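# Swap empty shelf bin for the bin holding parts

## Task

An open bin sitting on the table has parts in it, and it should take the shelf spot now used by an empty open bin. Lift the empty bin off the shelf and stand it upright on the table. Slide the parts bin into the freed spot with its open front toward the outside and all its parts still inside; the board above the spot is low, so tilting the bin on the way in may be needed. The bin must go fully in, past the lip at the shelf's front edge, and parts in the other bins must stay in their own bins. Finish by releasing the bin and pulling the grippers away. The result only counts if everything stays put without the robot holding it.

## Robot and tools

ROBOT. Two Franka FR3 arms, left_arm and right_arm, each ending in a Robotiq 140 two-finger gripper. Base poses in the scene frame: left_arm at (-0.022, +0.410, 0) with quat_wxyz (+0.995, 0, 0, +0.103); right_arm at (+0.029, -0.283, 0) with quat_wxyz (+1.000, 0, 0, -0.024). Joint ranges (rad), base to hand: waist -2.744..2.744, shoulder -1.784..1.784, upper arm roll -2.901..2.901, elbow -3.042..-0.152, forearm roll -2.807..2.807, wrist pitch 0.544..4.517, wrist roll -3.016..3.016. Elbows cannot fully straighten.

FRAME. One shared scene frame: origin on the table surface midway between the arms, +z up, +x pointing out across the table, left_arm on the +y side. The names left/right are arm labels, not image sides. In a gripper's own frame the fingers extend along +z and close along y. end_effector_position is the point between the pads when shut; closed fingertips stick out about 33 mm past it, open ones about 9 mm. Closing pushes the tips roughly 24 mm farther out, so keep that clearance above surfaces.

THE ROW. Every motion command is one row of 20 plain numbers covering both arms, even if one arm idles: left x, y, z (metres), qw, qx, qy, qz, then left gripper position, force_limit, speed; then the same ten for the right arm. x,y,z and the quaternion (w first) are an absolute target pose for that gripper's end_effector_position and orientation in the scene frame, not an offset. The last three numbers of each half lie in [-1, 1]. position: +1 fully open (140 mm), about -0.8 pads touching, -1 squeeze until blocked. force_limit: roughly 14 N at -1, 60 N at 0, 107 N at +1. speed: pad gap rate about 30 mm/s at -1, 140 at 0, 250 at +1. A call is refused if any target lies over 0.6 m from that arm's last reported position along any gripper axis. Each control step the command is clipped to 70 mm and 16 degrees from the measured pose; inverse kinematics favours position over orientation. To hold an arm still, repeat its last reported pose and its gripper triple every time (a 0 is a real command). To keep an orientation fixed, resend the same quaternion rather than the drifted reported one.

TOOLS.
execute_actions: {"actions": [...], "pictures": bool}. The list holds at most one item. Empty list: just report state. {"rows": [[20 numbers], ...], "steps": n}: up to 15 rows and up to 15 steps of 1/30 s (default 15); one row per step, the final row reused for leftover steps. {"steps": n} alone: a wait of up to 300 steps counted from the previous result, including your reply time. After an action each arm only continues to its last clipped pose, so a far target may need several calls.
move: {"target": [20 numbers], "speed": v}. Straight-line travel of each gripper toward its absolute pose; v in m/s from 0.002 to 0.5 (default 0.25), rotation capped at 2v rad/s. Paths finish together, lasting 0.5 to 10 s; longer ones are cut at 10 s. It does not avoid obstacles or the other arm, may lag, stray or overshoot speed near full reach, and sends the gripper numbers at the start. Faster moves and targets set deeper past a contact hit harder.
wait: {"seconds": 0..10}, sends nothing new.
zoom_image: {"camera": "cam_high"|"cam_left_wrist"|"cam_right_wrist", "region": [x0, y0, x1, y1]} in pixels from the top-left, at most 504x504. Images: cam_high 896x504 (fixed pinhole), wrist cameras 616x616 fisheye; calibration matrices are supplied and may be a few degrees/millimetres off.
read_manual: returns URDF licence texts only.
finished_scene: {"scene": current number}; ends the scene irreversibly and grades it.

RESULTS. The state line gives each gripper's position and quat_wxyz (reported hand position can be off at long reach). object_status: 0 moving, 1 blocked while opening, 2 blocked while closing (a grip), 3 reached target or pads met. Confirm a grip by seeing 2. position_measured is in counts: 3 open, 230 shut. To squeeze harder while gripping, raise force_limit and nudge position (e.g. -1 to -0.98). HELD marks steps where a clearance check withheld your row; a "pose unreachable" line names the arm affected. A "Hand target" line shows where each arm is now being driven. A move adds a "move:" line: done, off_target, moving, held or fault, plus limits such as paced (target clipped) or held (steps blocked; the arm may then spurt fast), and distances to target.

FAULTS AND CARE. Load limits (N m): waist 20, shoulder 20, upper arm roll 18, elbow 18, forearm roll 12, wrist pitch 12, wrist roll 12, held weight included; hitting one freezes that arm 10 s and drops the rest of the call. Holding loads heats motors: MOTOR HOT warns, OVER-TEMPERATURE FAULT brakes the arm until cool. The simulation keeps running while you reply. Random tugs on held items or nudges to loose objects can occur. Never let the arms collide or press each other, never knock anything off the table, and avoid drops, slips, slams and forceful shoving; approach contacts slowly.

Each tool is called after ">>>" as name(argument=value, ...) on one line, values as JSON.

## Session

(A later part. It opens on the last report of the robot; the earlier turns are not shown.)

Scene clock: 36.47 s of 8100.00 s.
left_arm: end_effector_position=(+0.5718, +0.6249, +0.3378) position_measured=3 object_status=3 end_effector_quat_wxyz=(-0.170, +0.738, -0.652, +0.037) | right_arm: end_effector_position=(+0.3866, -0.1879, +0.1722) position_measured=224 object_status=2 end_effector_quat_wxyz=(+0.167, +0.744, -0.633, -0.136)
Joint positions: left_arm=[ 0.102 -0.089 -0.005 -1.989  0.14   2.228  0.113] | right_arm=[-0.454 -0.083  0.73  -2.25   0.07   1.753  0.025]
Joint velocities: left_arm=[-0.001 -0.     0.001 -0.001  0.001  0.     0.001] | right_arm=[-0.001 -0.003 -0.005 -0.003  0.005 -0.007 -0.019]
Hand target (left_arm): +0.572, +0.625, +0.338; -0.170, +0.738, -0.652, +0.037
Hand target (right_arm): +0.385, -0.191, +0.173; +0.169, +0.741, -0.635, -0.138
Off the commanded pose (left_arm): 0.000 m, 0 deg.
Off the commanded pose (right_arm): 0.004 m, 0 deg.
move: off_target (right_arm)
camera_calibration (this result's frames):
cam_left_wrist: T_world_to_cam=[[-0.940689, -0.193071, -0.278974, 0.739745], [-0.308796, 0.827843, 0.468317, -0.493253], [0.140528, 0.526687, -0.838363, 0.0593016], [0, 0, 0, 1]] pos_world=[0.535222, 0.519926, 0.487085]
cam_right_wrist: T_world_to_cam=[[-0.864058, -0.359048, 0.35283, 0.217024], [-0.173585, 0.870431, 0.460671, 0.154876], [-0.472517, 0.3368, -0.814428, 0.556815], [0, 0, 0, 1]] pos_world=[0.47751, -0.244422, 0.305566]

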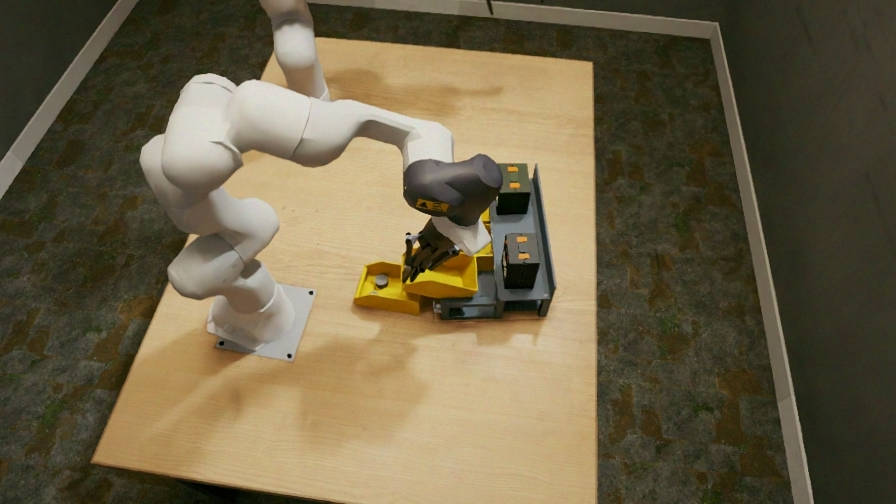

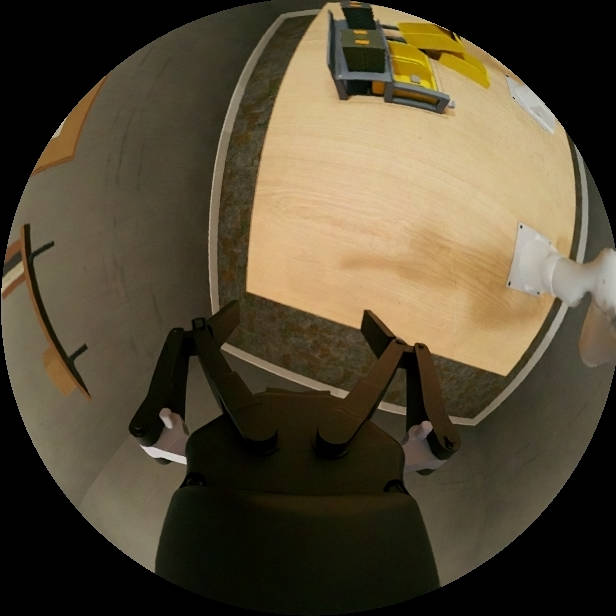

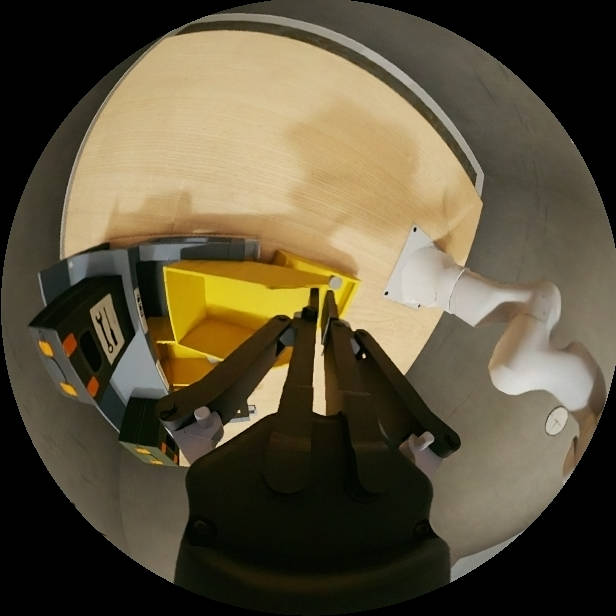

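>>> move(target=[0.5718,0.6249,0.3378,-0.17,0.738,-0.652,0.037,1,0,0,0.37,-0.2,0.25,0.101,0.753,-0.643,-0.082,-0.98,0.6,-0.8], speed=0.12)

>>> move(target=[0.5718,0.6249,0.3378,-0.17,0.738,-0.652,0.037,1,0,0,0.38,-0.45,0.16,0,0.76,-0.649,0,-0.98,0.6,-0.8], speed=0.15)

>>> move(target=[0.5718,0.6249,0.3378,-0.17,0.738,-0.652,0.037,1,0,0,0.38,-0.45,0.052,0,0.76,-0.649,0,-0.98,0.6,-0.8], speed=0.07)

>>> zoom_image(camera="cam_high", region=[330,250,560,450])

Scene clock: 38.83 s of 8100.00 s.
left_arm: end_effector_position=(+0.5718, +0.6249, +0.3378) position_measured=3 object_status=3 end_effector_quat_wxyz=(-0.170, +0.738, -0.652, +0.037) | right_arm: end_effector_position=(+0.3721, -0.2011, +0.2463) position_measured=224 object_status=2 end_effector_quat_wxyz=(+0.102, +0.749, -0.649, -0.080)
Joint positions: left_arm=[ 0.102 -0.089 -0.005 -1.989  0.14   2.228  0.113] | right_arm=[-0.389 -0.442  0.59  -2.346  0.212  1.702 -0.124]
Joint velocities: left_arm=[ 0.001 -0.    -0.001 -0.001  0.    -0.001 -0.001] | right_arm=[ 0.012 -0.001 -0.011 -0.001 -0.    -0.002 -0.027]
Hand target (left_arm): +0.572, +0.625, +0.338; -0.170, +0.738, -0.652, +0.037
Hand target (right_arm): +0.371, -0.200, +0.247; +0.102, +0.753, -0.645, -0.083
Off the commanded pose (left_arm): 0.000 m, 0 deg.
Off the commanded pose (right_arm): 0.004 m, 1 deg.
move: off_target (right_arm)
camera_calibration (this result's frames):
cam_left_wrist: T_world_to_cam=[[-0.94069, -0.193071, -0.278974, 0.739745], [-0.308796, 0.827843, 0.468317, -0.493253], [0.140528, 0.526687, -0.838363, 0.0593015], [0, 0, 0, 1]] pos_world=[0.535222, 0.519926, 0.487085]
cam_right_wrist: T_world_to_cam=[[-0.917216, -0.349385, 0.191431, 0.235032], [-0.236067, 0.863708, 0.445288, 0.155328], [-0.320917, 0.363234, -0.874684, 0.578472], [0, 0, 0, 1]] pos_world=[0.437885, -0.262162, 0.391822]

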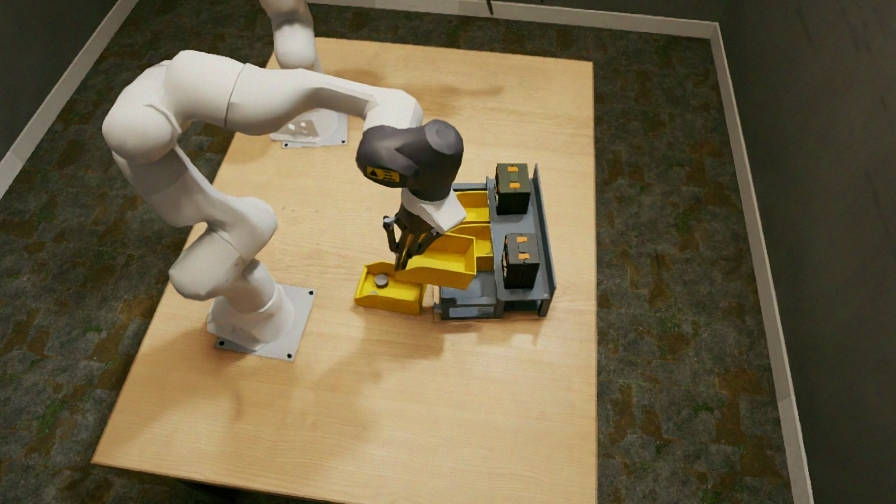

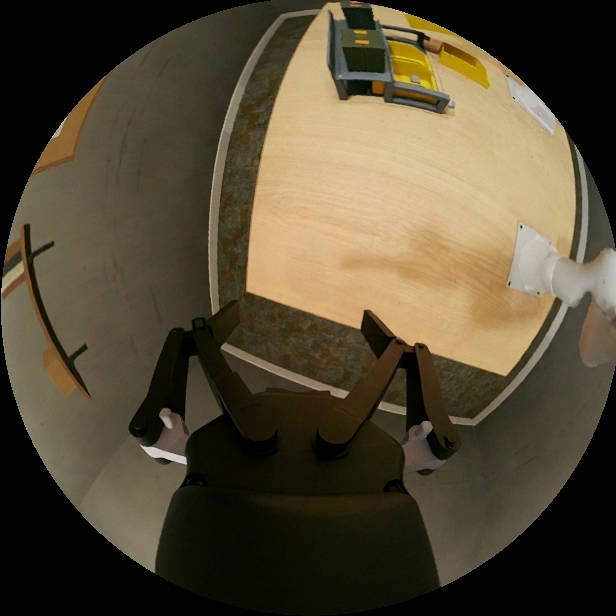

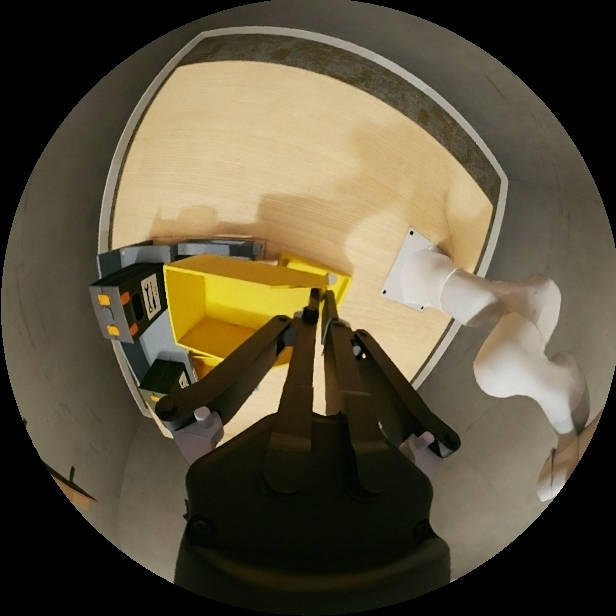

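Scene clock: 41.37 s of 8100.00 s.
left_arm: end_effector_position=(+0.5718, +0.6249, +0.3378) position_measured=3 object_status=3 end_effector_quat_wxyz=(-0.170, +0.738, -0.652, +0.037) | right_arm: end_effector_position=(+0.3857, -0.4432, +0.1605) position_measured=224 object_status=2 end_effector_quat_wxyz=(-0.006, +0.756, -0.654, -0.005)
Joint positions: left_arm=[ 0.102 -0.089 -0.005 -1.989  0.14   2.228  0.113] | right_arm=[-0.482 -0.397  0.098 -2.644  0.067  2.241 -0.627]
Joint velocities: left_arm=[ 0.    -0.    -0.001 -0.    -0.001  0.001 -0.001] | right_arm=[-0.001 -0.001 -0.001 -0.     0.001  0.006 -0.031]
Hand target (left_arm): +0.572, +0.625, +0.338; -0.170, +0.738, -0.652, +0.037
Hand target (right_arm): +0.387, -0.444, +0.161; -0.006, +0.761, -0.648, -0.003
Off the commanded pose (left_arm): 0.000 m, 0 deg.
Off the commanded pose (right_arm): 0.009 m, 1 deg.
move: off_target (right_arm)
camera_calibration (this result's frames):
cam_left_wrist: T_world_to_cam=[[-0.94069, -0.193071, -0.278974, 0.739745], [-0.308796, 0.827843, 0.468317, -0.493253], [0.140528, 0.526687, -0.838363, 0.0593016], [0, 0, 0, 1]] pos_world=[0.535222, 0.519926, 0.487085]
cam_right_wrist: T_world_to_cam=[[-0.932719, -0.353509, -0.0711787, 0.225636], [-0.348873, 0.834687, 0.426129, 0.439619], [-0.0912286, 0.422291, -0.901858, 0.537715], [0, 0, 0, 1]] pos_world=[0.412881, -0.514251, 0.313669]

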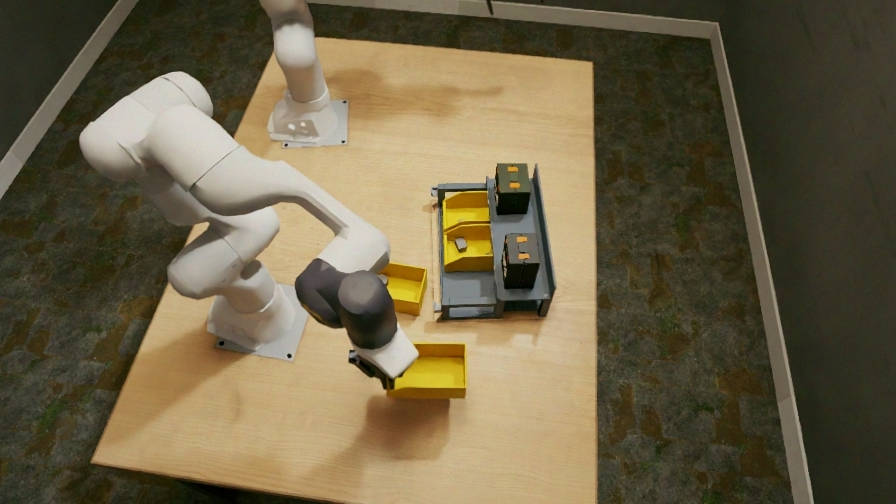

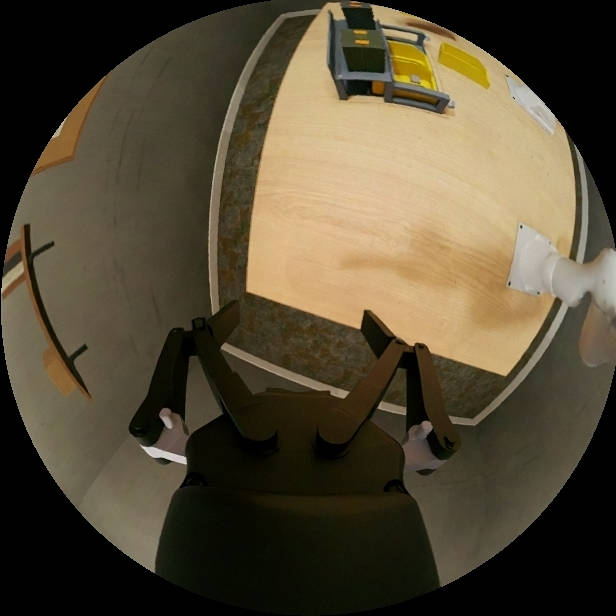

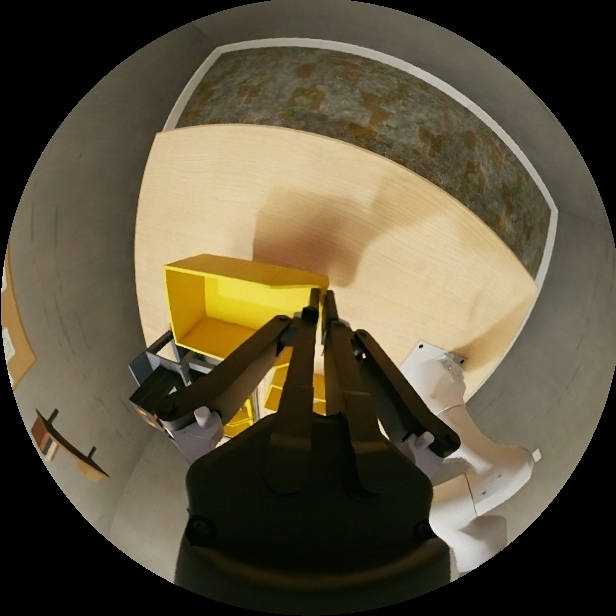

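Scene clock: 43.40 s of 8100.00 s.
left_arm: end_effector_position=(+0.5718, +0.6249, +0.3378) position_measured=3 object_status=3 end_effector_quat_wxyz=(-0.170, +0.738, -0.652, +0.037) | right_arm: end_effector_position=(+0.3827, -0.4503, +0.0578) position_measured=224 object_status=2 end_effector_quat_wxyz=(-0.002, +0.762, -0.648, +0.002)
Joint positions: left_arm=[ 0.102 -0.089 -0.005 -1.989  0.14   2.228  0.113] | right_arm=[-0.493 -0.168  0.103 -2.753  0.039  2.591 -0.635]
Joint velocities: left_arm=[-0.     0.    -0.001 -0.    -0.001  0.001 -0.   ] | right_arm=[ 0.     0.003  0.001 -0.001 -0.002  0.013  0.001]
Hand target (left_arm): +0.572, +0.625, +0.338; -0.170, +0.738, -0.652, +0.037
Hand target (right_arm): +0.380, -0.450, +0.053; -0.001, +0.760, -0.649, -0.000
Off the commanded pose (left_arm): 0.000 m, 0 deg.
Off the commanded pose (right_arm): 0.006 m, 0 deg.
move: off_target (right_arm)
camera_calibration (this result's frames):
cam_left_wrist: T_world_to_cam=[[-0.940689, -0.193071, -0.278975, 0.739745], [-0.308796, 0.827843, 0.468317, -0.493253], [0.140528, 0.526687, -0.838363, 0.0593015], [0, 0, 0, 1]] pos_world=[0.535222, 0.519926, 0.487085]
cam_right_wrist: T_world_to_cam=[[-0.926187, -0.370261, -0.0712996, 0.203017], [-0.365545, 0.835317, 0.410637, 0.495845], [-0.092485, 0.40639, -0.909007, 0.441544], [0, 0, 0, 1]] pos_world=[0.410121, -0.518457, 0.212229]

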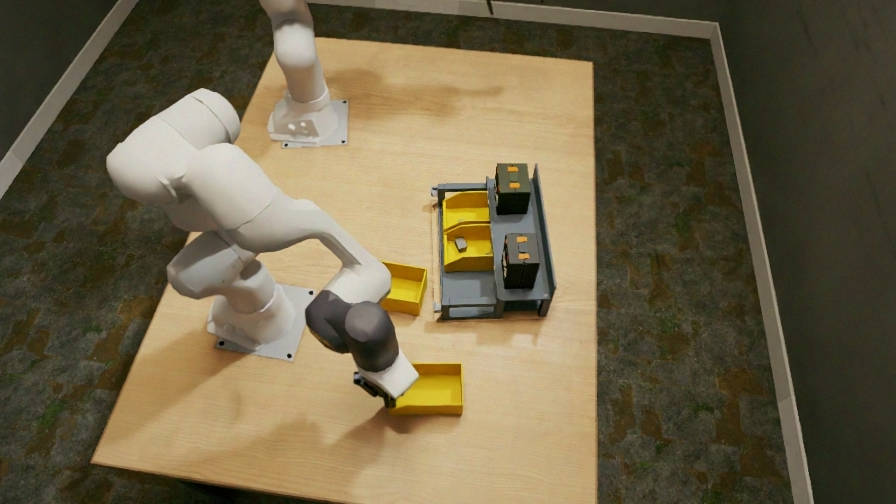

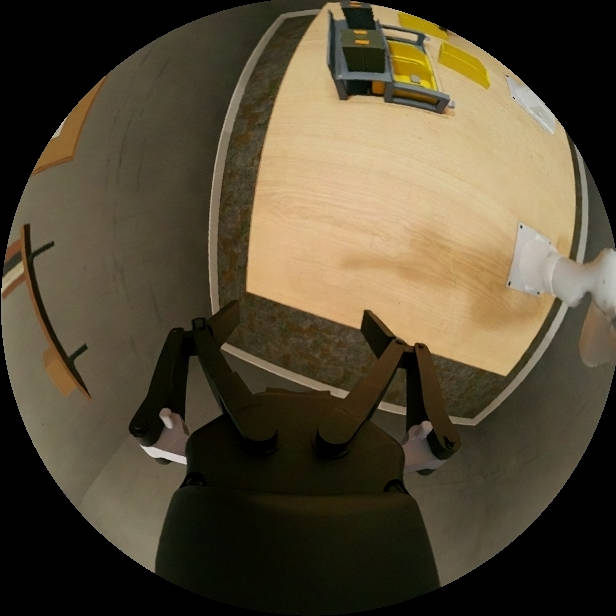

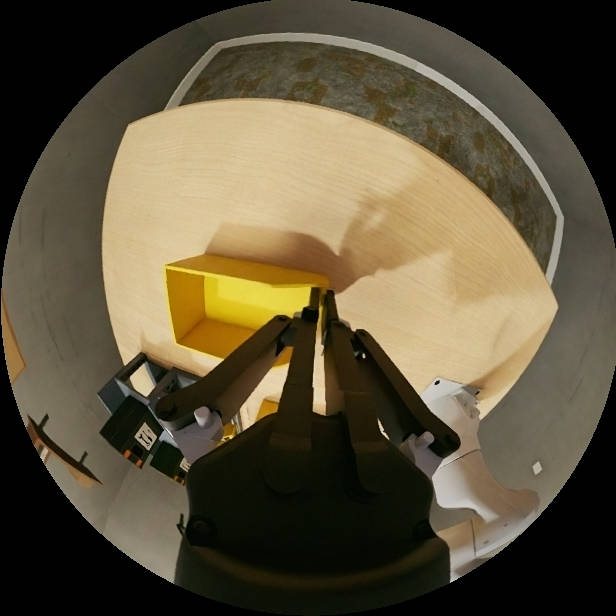

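Region (330, 250, 560, 450) of cam_high's 896x504 image, scaled by 2.191, with more detail than that image has; it fills the top 438 rows of this view, and the rest is white.

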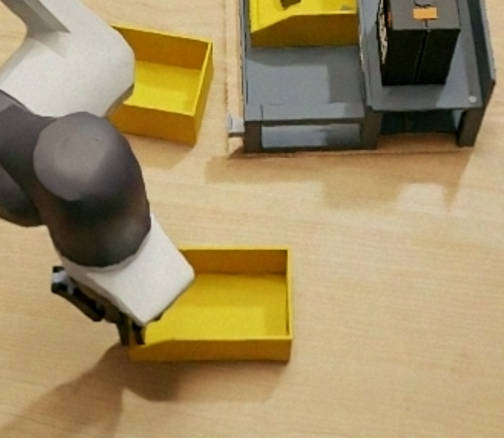

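>>> move(target=[0.5718,0.6249,0.3378,-0.17,0.738,-0.652,0.037,1,0,0,0.38,-0.45,0.054,0,0.76,-0.649,0,-0.55,0,0], speed=0.05)

>>> move(target=[0.5718,0.6249,0.3378,-0.17,0.738,-0.652,0.037,1,0,0,0.36,-0.43,0.16,0,0.72,-0.69,0,-0.4,0,0])

>>> move(target=[0.5718,0.6249,0.3378,-0.17,0.738,-0.652,0.037,1,0,0,0.245,-0.195,0.11,0,0.68,-0.733,0,-0.4,0,0])

>>> zoom_image(camera="cam_right_wrist", region=[200,200,440,400])

Scene clock: 45.73 s of 8100.00 s.
left_arm: end_effector_position=(+0.5718, +0.6249, +0.3378) position_measured=3 object_status=3 end_effector_quat_wxyz=(-0.170, +0.738, -0.652, +0.037) | right_arm: end_effector_position=(+0.3807, -0.4497, +0.0552) position_measured=199 object_status=3 end_effector_quat_wxyz=(-0.001, +0.762, -0.648, +0.000)
Joint positions: left_arm=[ 0.102 -0.089 -0.005 -1.989  0.14   2.228  0.113] | right_arm=[-0.493 -0.163  0.103 -2.755  0.036  2.593 -0.631]
Joint velocities: left_arm=[-0.    -0.     0.    -0.    -0.001 -0.001  0.001] | right_arm=[ 0.001 -0.    -0.    -0.    -0.002 -0.     0.006]
Hand target (left_arm): +0.572, +0.625, +0.338; -0.170, +0.738, -0.652, +0.037
Hand target (right_arm): +0.380, -0.450, +0.054; -0.000, +0.760, -0.649, -0.000
Off the commanded pose (left_arm): 0.000 m, 0 deg.
Off the commanded pose (right_arm): 0.001 m, 0 deg.
move: done
camera_calibration (this result's frames):
cam_left_wrist: T_world_to_cam=[[-0.940689, -0.193072, -0.278974, 0.739745], [-0.308796, 0.827843, 0.468317, -0.493253], [0.140528, 0.526687, -0.838363, 0.0593016], [0, 0, 0, 1]] pos_world=[0.535222, 0.519926, 0.487085]
cam_right_wrist: T_world_to_cam=[[-0.926825, -0.369561, -0.0664894, 0.201498], [-0.362689, 0.835223, 0.413352, 0.494327], [-0.0972253, 0.40722, -0.908141, 0.44086], [0, 0, 0, 1]] pos_world=[0.408904, -0.517934, 0.20943]

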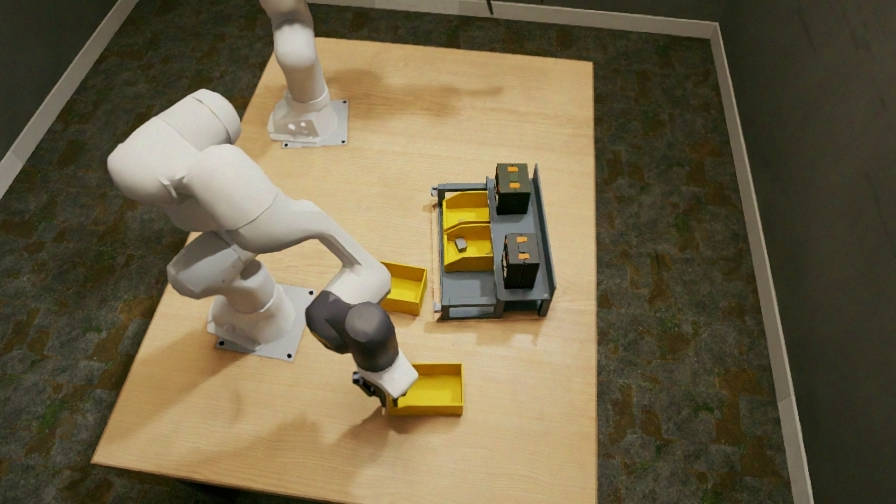

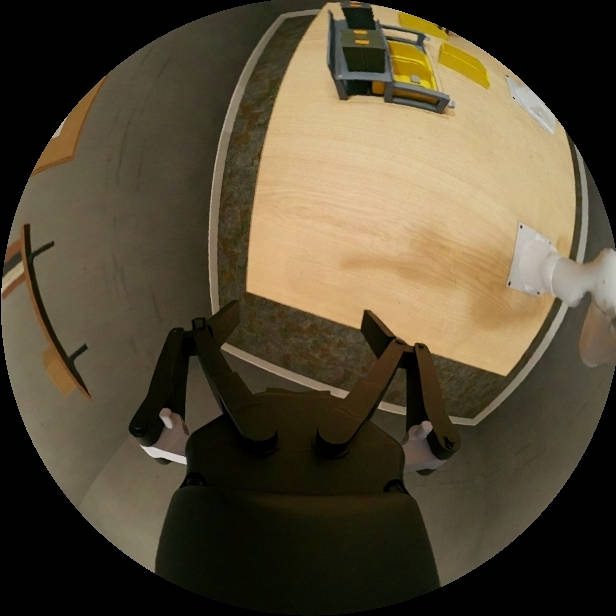

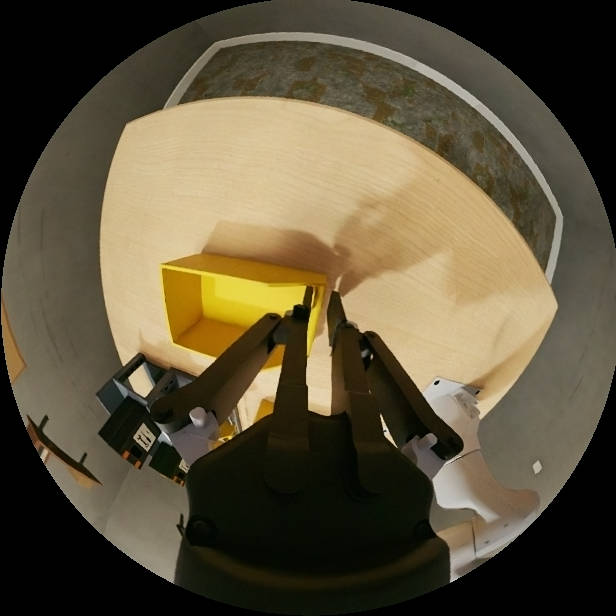

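Scene clock: 47.00 s of 8100.00 s.
left_arm: end_effector_position=(+0.5718, +0.6249, +0.3378) position_measured=3 object_status=3 end_effector_quat_wxyz=(-0.170, +0.738, -0.652, +0.037) | right_arm: end_effector_position=(+0.3606, -0.4323, +0.1579) position_measured=179 object_status=3 end_effector_quat_wxyz=(+0.002, +0.725, -0.688, +0.002)
Joint positions: left_arm=[ 0.102 -0.089 -0.005 -1.989  0.14   2.228  0.113] | right_arm=[-0.496 -0.497  0.127 -2.735  0.07   2.243 -0.529]
Joint velocities: left_arm=[-0.001  0.     0.001  0.    -0.     0.     0.   ] | right_arm=[-0.002 -0.001 -0.    -0.001 -0.    -0.012  0.018]
Hand target (left_arm): +0.572, +0.625, +0.338; -0.170, +0.738, -0.652, +0.037
Hand target (right_arm): +0.359, -0.432, +0.158; +0.002, +0.722, -0.692, +0.000
Off the commanded pose (left_arm): 0.000 m, 0 deg.
Off the commanded pose (right_arm): 0.003 m, 1 deg.
move: done
camera_calibration (this result's frames):
cam_left_wrist: T_world_to_cam=[[-0.940689, -0.193071, -0.278974, 0.739745], [-0.308796, 0.827843, 0.468317, -0.493253], [0.140528, 0.526687, -0.838363, 0.0593016], [0, 0, 0, 1]] pos_world=[0.535222, 0.519926, 0.487085]
cam_right_wrist: T_world_to_cam=[[-0.961328, -0.268094, -0.0630385, 0.251866], [-0.270032, 0.872552, 0.407107, 0.413826], [-0.0541386, 0.408386, -0.911203, 0.510531], [0, 0, 0, 1]] pos_world=[0.381511, -0.502055, 0.312603]

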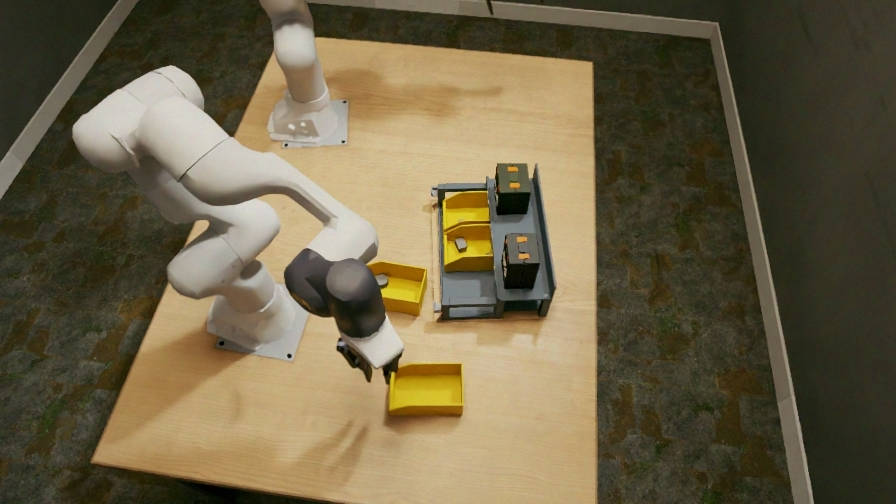

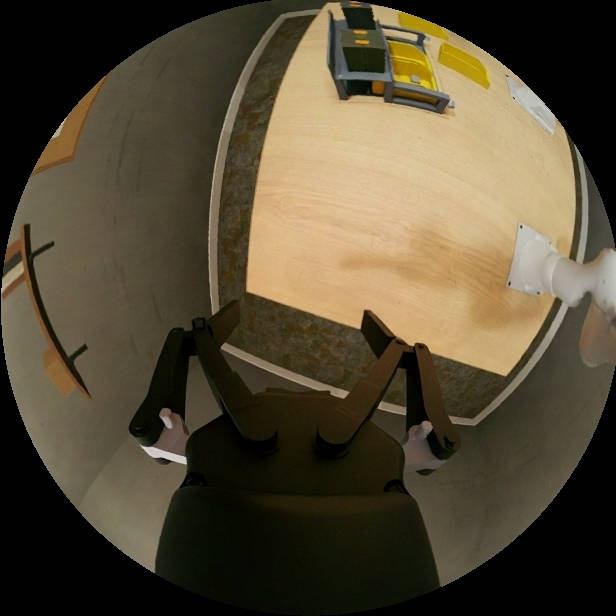

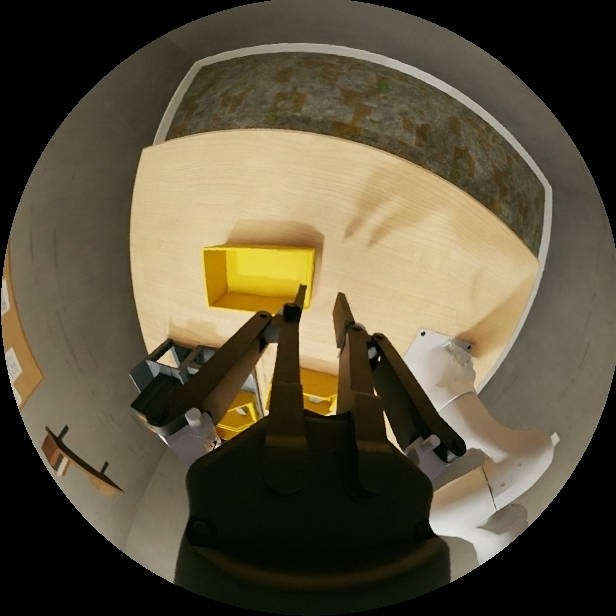

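Scene clock: 49.20 s of 8100.00 s.
left_arm: end_effector_position=(+0.5718, +0.6249, +0.3378) position_measured=3 object_status=3 end_effector_quat_wxyz=(-0.170, +0.738, -0.652, +0.037) | right_arm: end_effector_position=(+0.2509, -0.2154, +0.1111) position_measured=179 object_status=3 end_effector_quat_wxyz=(-0.020, -0.656, +0.755, -0.014)
Joint positions: left_arm=[ 0.102 -0.089 -0.005 -1.989  0.14   2.228  0.113] | right_arm=[-0.404 -1.38   0.988 -3.055  0.928  1.721 -0.232]
Joint velocities: left_arm=[ 0.001 -0.     0.     0.001 -0.001  0.001 -0.001] | right_arm=[-0.178 -0.35   0.184  0.001  0.234 -0.299 -0.193]
Hand target (left_arm): +0.572, +0.625, +0.338; -0.170, +0.738, -0.652, +0.037
Hand target (right_arm): +0.243, -0.209, +0.108; -0.020, -0.672, +0.740, +0.002
Off the commanded pose (left_arm): 0.000 m, 0 deg.
Off the commanded pose (right_arm): 0.021 m, 5 deg.
joint sent to its limit (right arm) — the command would take joint 4 (elbow) past its lower limit, so that joint was sent only as far as its limit.
move: off_target (right_arm)
camera_calibration (this result's frames):
cam_left_wrist: T_world_to_cam=[[-0.940689, -0.193071, -0.278974, 0.739745], [-0.308796, 0.827843, 0.468317, -0.493253], [0.140528, 0.526687, -0.838363, 0.0593016], [0, 0, 0, 1]] pos_world=[0.535222, 0.519926, 0.487085]
cam_right_wrist: T_world_to_cam=[[-0.99542, -0.081436, -0.0500624, 0.248967], [-0.0942274, 0.924097, 0.37036, 0.185044], [0.0161019, 0.373381, -0.927538, 0.35004], [0, 0, 0, 1]] pos_world=[0.259627, -0.281422, 0.268607]

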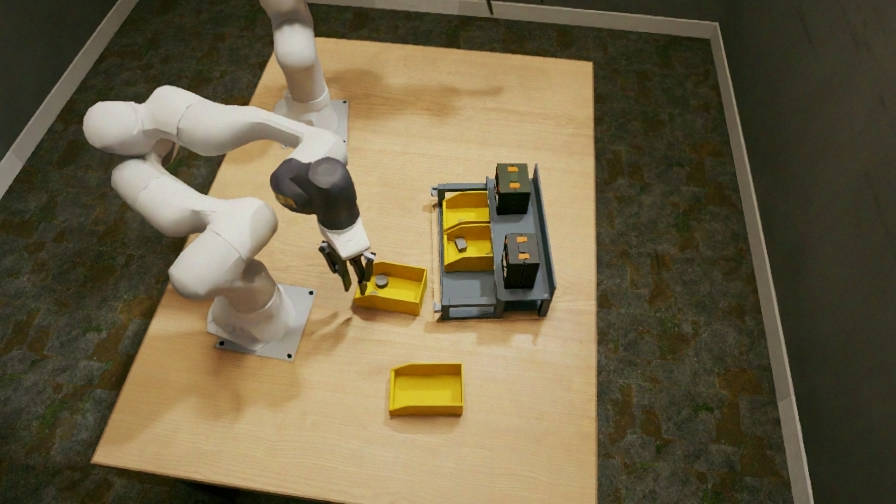

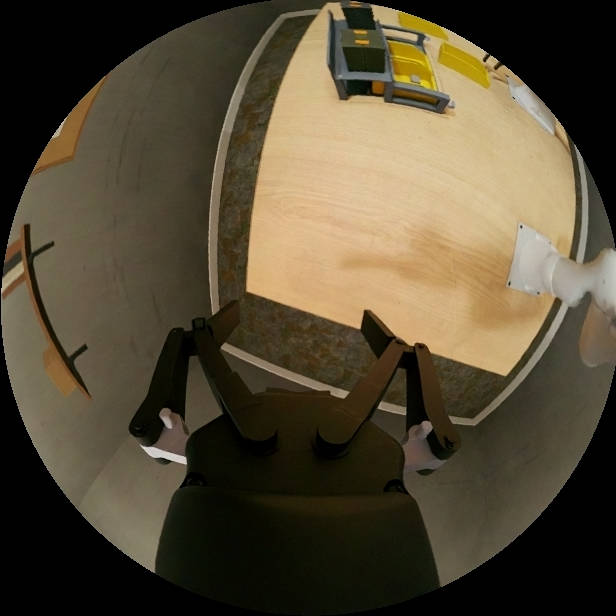

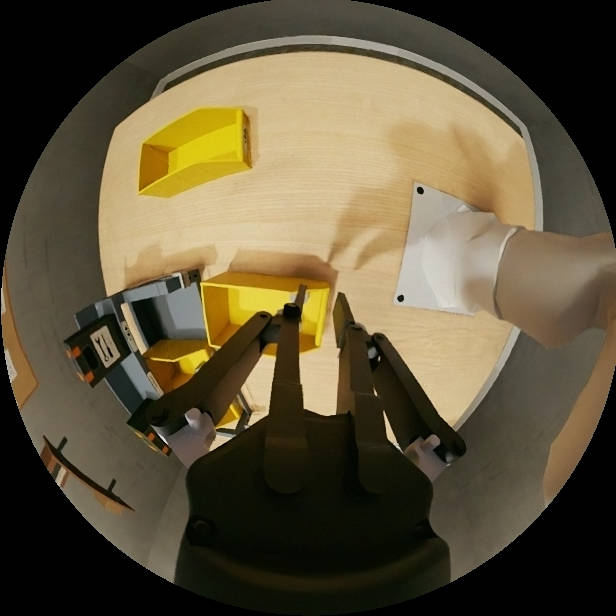

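Region (200, 200, 440, 400) of cam_right_wrist's 616x616 image, scaled by 2.100, with more detail than that image has.

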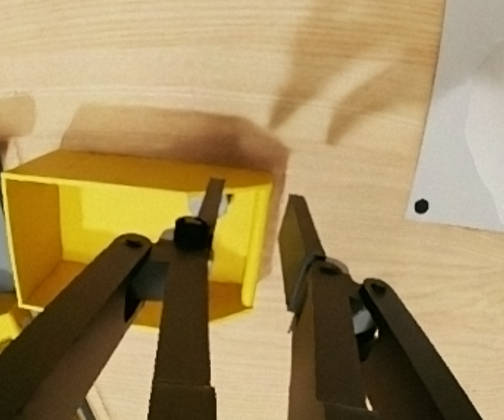

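>>> move(target=[0.5718,0.6249,0.3378,-0.17,0.738,-0.652,0.037,1,0,0,0.36,-0.245,0.2,0,0.999,-0.044,0,-0.4,0,0], speed=0.15)

>>> move(target=[0.5718,0.6249,0.3378,-0.17,0.738,-0.652,0.037,1,0,0,0.355,-0.245,0.12,0,0.999,-0.044,0,-0.4,0,0], speed=0.1)

>>> zoom_image(camera="cam_right_wrist", region=[200,200,440,400])

Scene clock: 57.97 s of 8100.00 s.
left_arm: end_effector_position=(+0.5718, +0.6249, +0.3378) position_measured=3 object_status=3 end_effector_quat_wxyz=(-0.170, +0.738, -0.652, +0.037) | right_arm: end_effector_position=(+0.3565, -0.2359, +0.2002) position_measured=179 object_status=3 end_effector_quat_wxyz=(-0.001, +0.999, -0.043, -0.003)
Joint positions: left_arm=[ 0.102 -0.089 -0.005 -1.989  0.14   2.228  0.113] | right_arm=[-0.21  -0.718  0.378 -2.736  0.277  2.033 -1.58 ]
Joint velocities: left_arm=[-0.001  0.001  0.001 -0.     0.001  0.    -0.   ] | right_arm=[-0.     0.001 -0.     0.001  0.     0.001 -0.024]
Hand target (left_arm): +0.572, +0.625, +0.338; -0.170, +0.738, -0.652, +0.037
Hand target (right_arm): +0.358, -0.236, +0.200; +0.000, +0.999, -0.036, -0.001
Off the commanded pose (left_arm): 0.000 m, 0 deg.
Off the commanded pose (right_arm): 0.010 m, 0 deg.
move: off_target (right_arm)
camera_calibration (this result's frames):
cam_left_wrist: T_world_to_cam=[[-0.94069, -0.193071, -0.278974, 0.739745], [-0.308796, 0.827843, 0.468317, -0.493253], [0.140529, 0.526687, -0.838363, 0.0593016], [0, 0, 0, 1]] pos_world=[0.535222, 0.519926, 0.487085]
cam_right_wrist: T_world_to_cam=[[0.132117, -0.988944, -0.0673384, -0.255758], [-0.896601, -0.148195, 0.417307, 0.204628], [-0.422672, 0.0052424, -0.906267, 0.503904], [0, 0, 0, 1]] pos_world=[0.430245, -0.225248, 0.354057]

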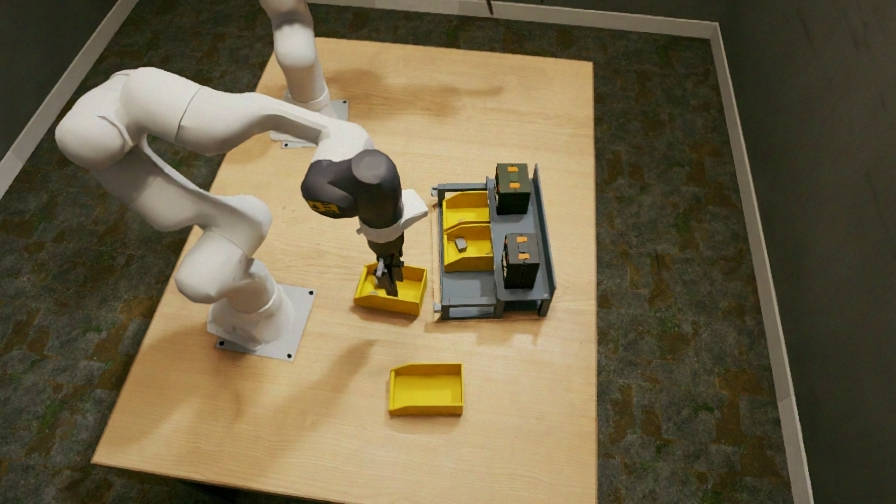

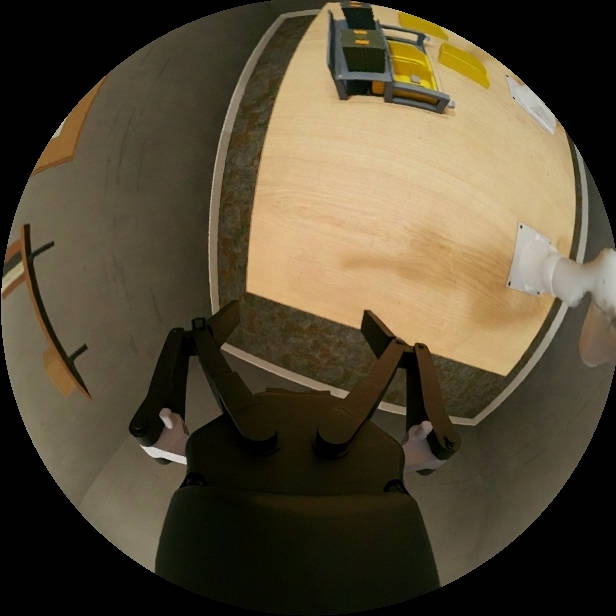

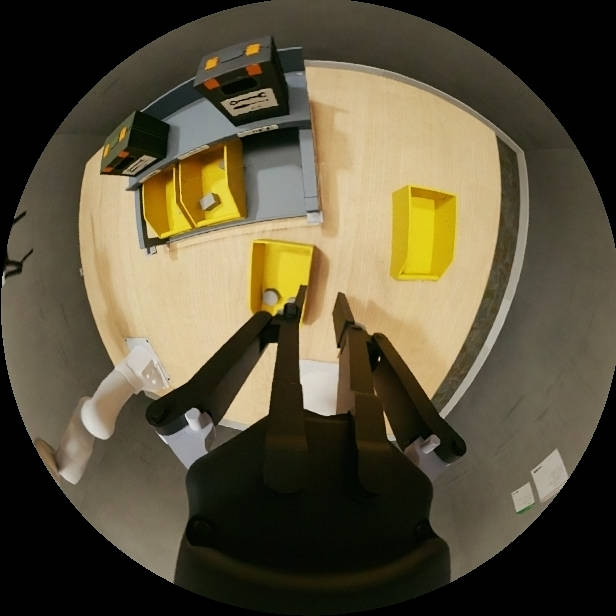

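Scene clock: 59.43 s of 8100.00 s.
left_arm: end_effector_position=(+0.5718, +0.6249, +0.3378) position_measured=3 object_status=3 end_effector_quat_wxyz=(-0.170, +0.738, -0.652, +0.037) | right_arm: end_effector_position=(+0.3538, -0.2465, +0.1215) position_measured=179 object_status=3 end_effector_quat_wxyz=(+0.001, +0.999, -0.046, -0.001)
Joint positions: left_arm=[ 0.102 -0.089 -0.005 -1.989  0.14   2.228  0.113] | right_arm=[-0.21  -0.592  0.414 -2.876  0.304  2.298 -1.594]
Joint velocities: left_arm=[-0.001  0.    -0.     0.    -0.    -0.     0.001] | right_arm=[-0.001  0.002 -0.001  0.001 -0.001  0.012  0.   ]
Hand target (left_arm): +0.572, +0.625, +0.338; -0.170, +0.738, -0.652, +0.037
Hand target (right_arm): +0.355, -0.246, +0.121; -0.000, +0.999, -0.044, +0.000
Off the commanded pose (left_arm): 0.000 m, 0 deg.
Off the commanded pose (right_arm): 0.002 m, 0 deg.
move: done
camera_calibration (this result's frames):
cam_left_wrist: T_world_to_cam=[[-0.940689, -0.193071, -0.278975, 0.739745], [-0.308796, 0.827843, 0.468317, -0.493253], [0.140528, 0.526687, -0.838363, 0.0593015], [0, 0, 0, 1]] pos_world=[0.535222, 0.519926, 0.487085]
cam_right_wrist: T_world_to_cam=[[0.126275, -0.989941, -0.063807, -0.269793], [-0.898944, -0.141392, 0.414617, 0.236305], [-0.419469, 0.00500301, -0.907756, 0.430498], [0, 0, 0, 1]] pos_world=[0.427073, -0.235821, 0.275596]

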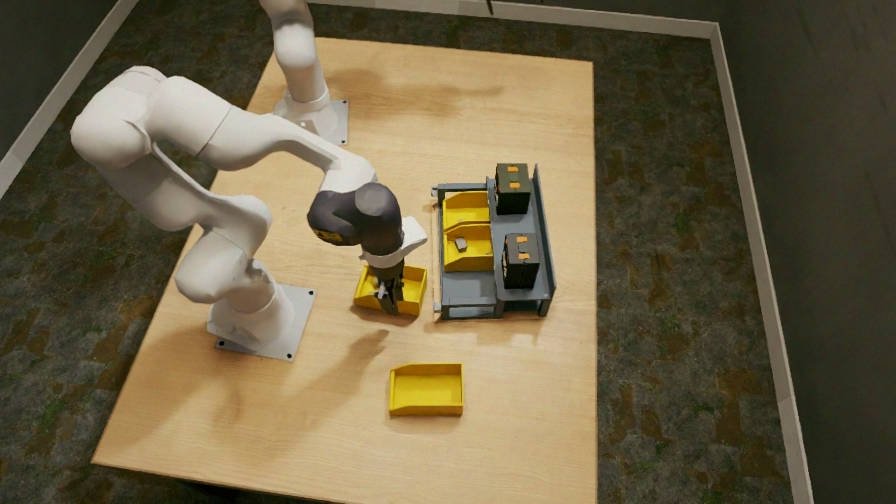

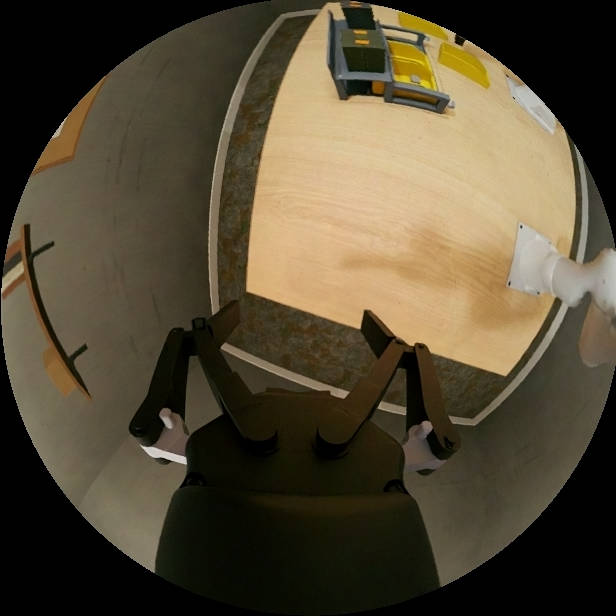

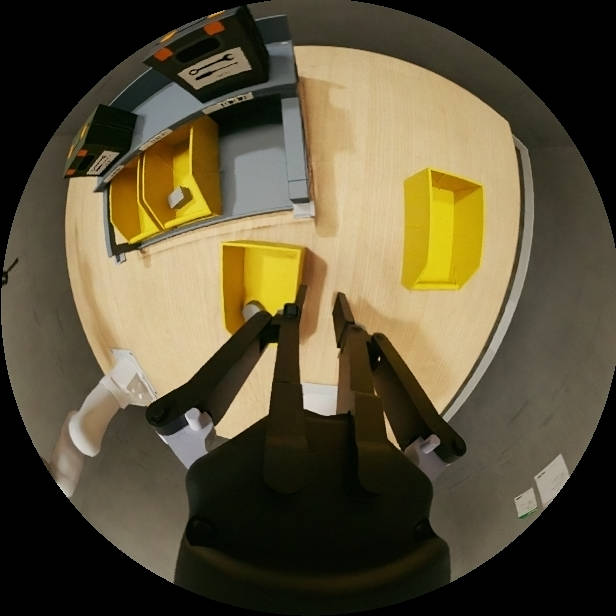

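Region (200, 200, 440, 400) of cam_right_wrist's 616x616 image, scaled by 2.100, with more detail than that image has.

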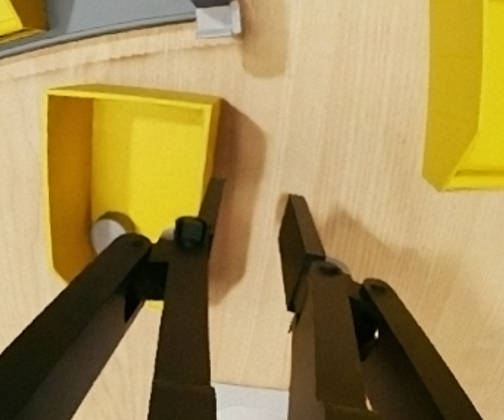

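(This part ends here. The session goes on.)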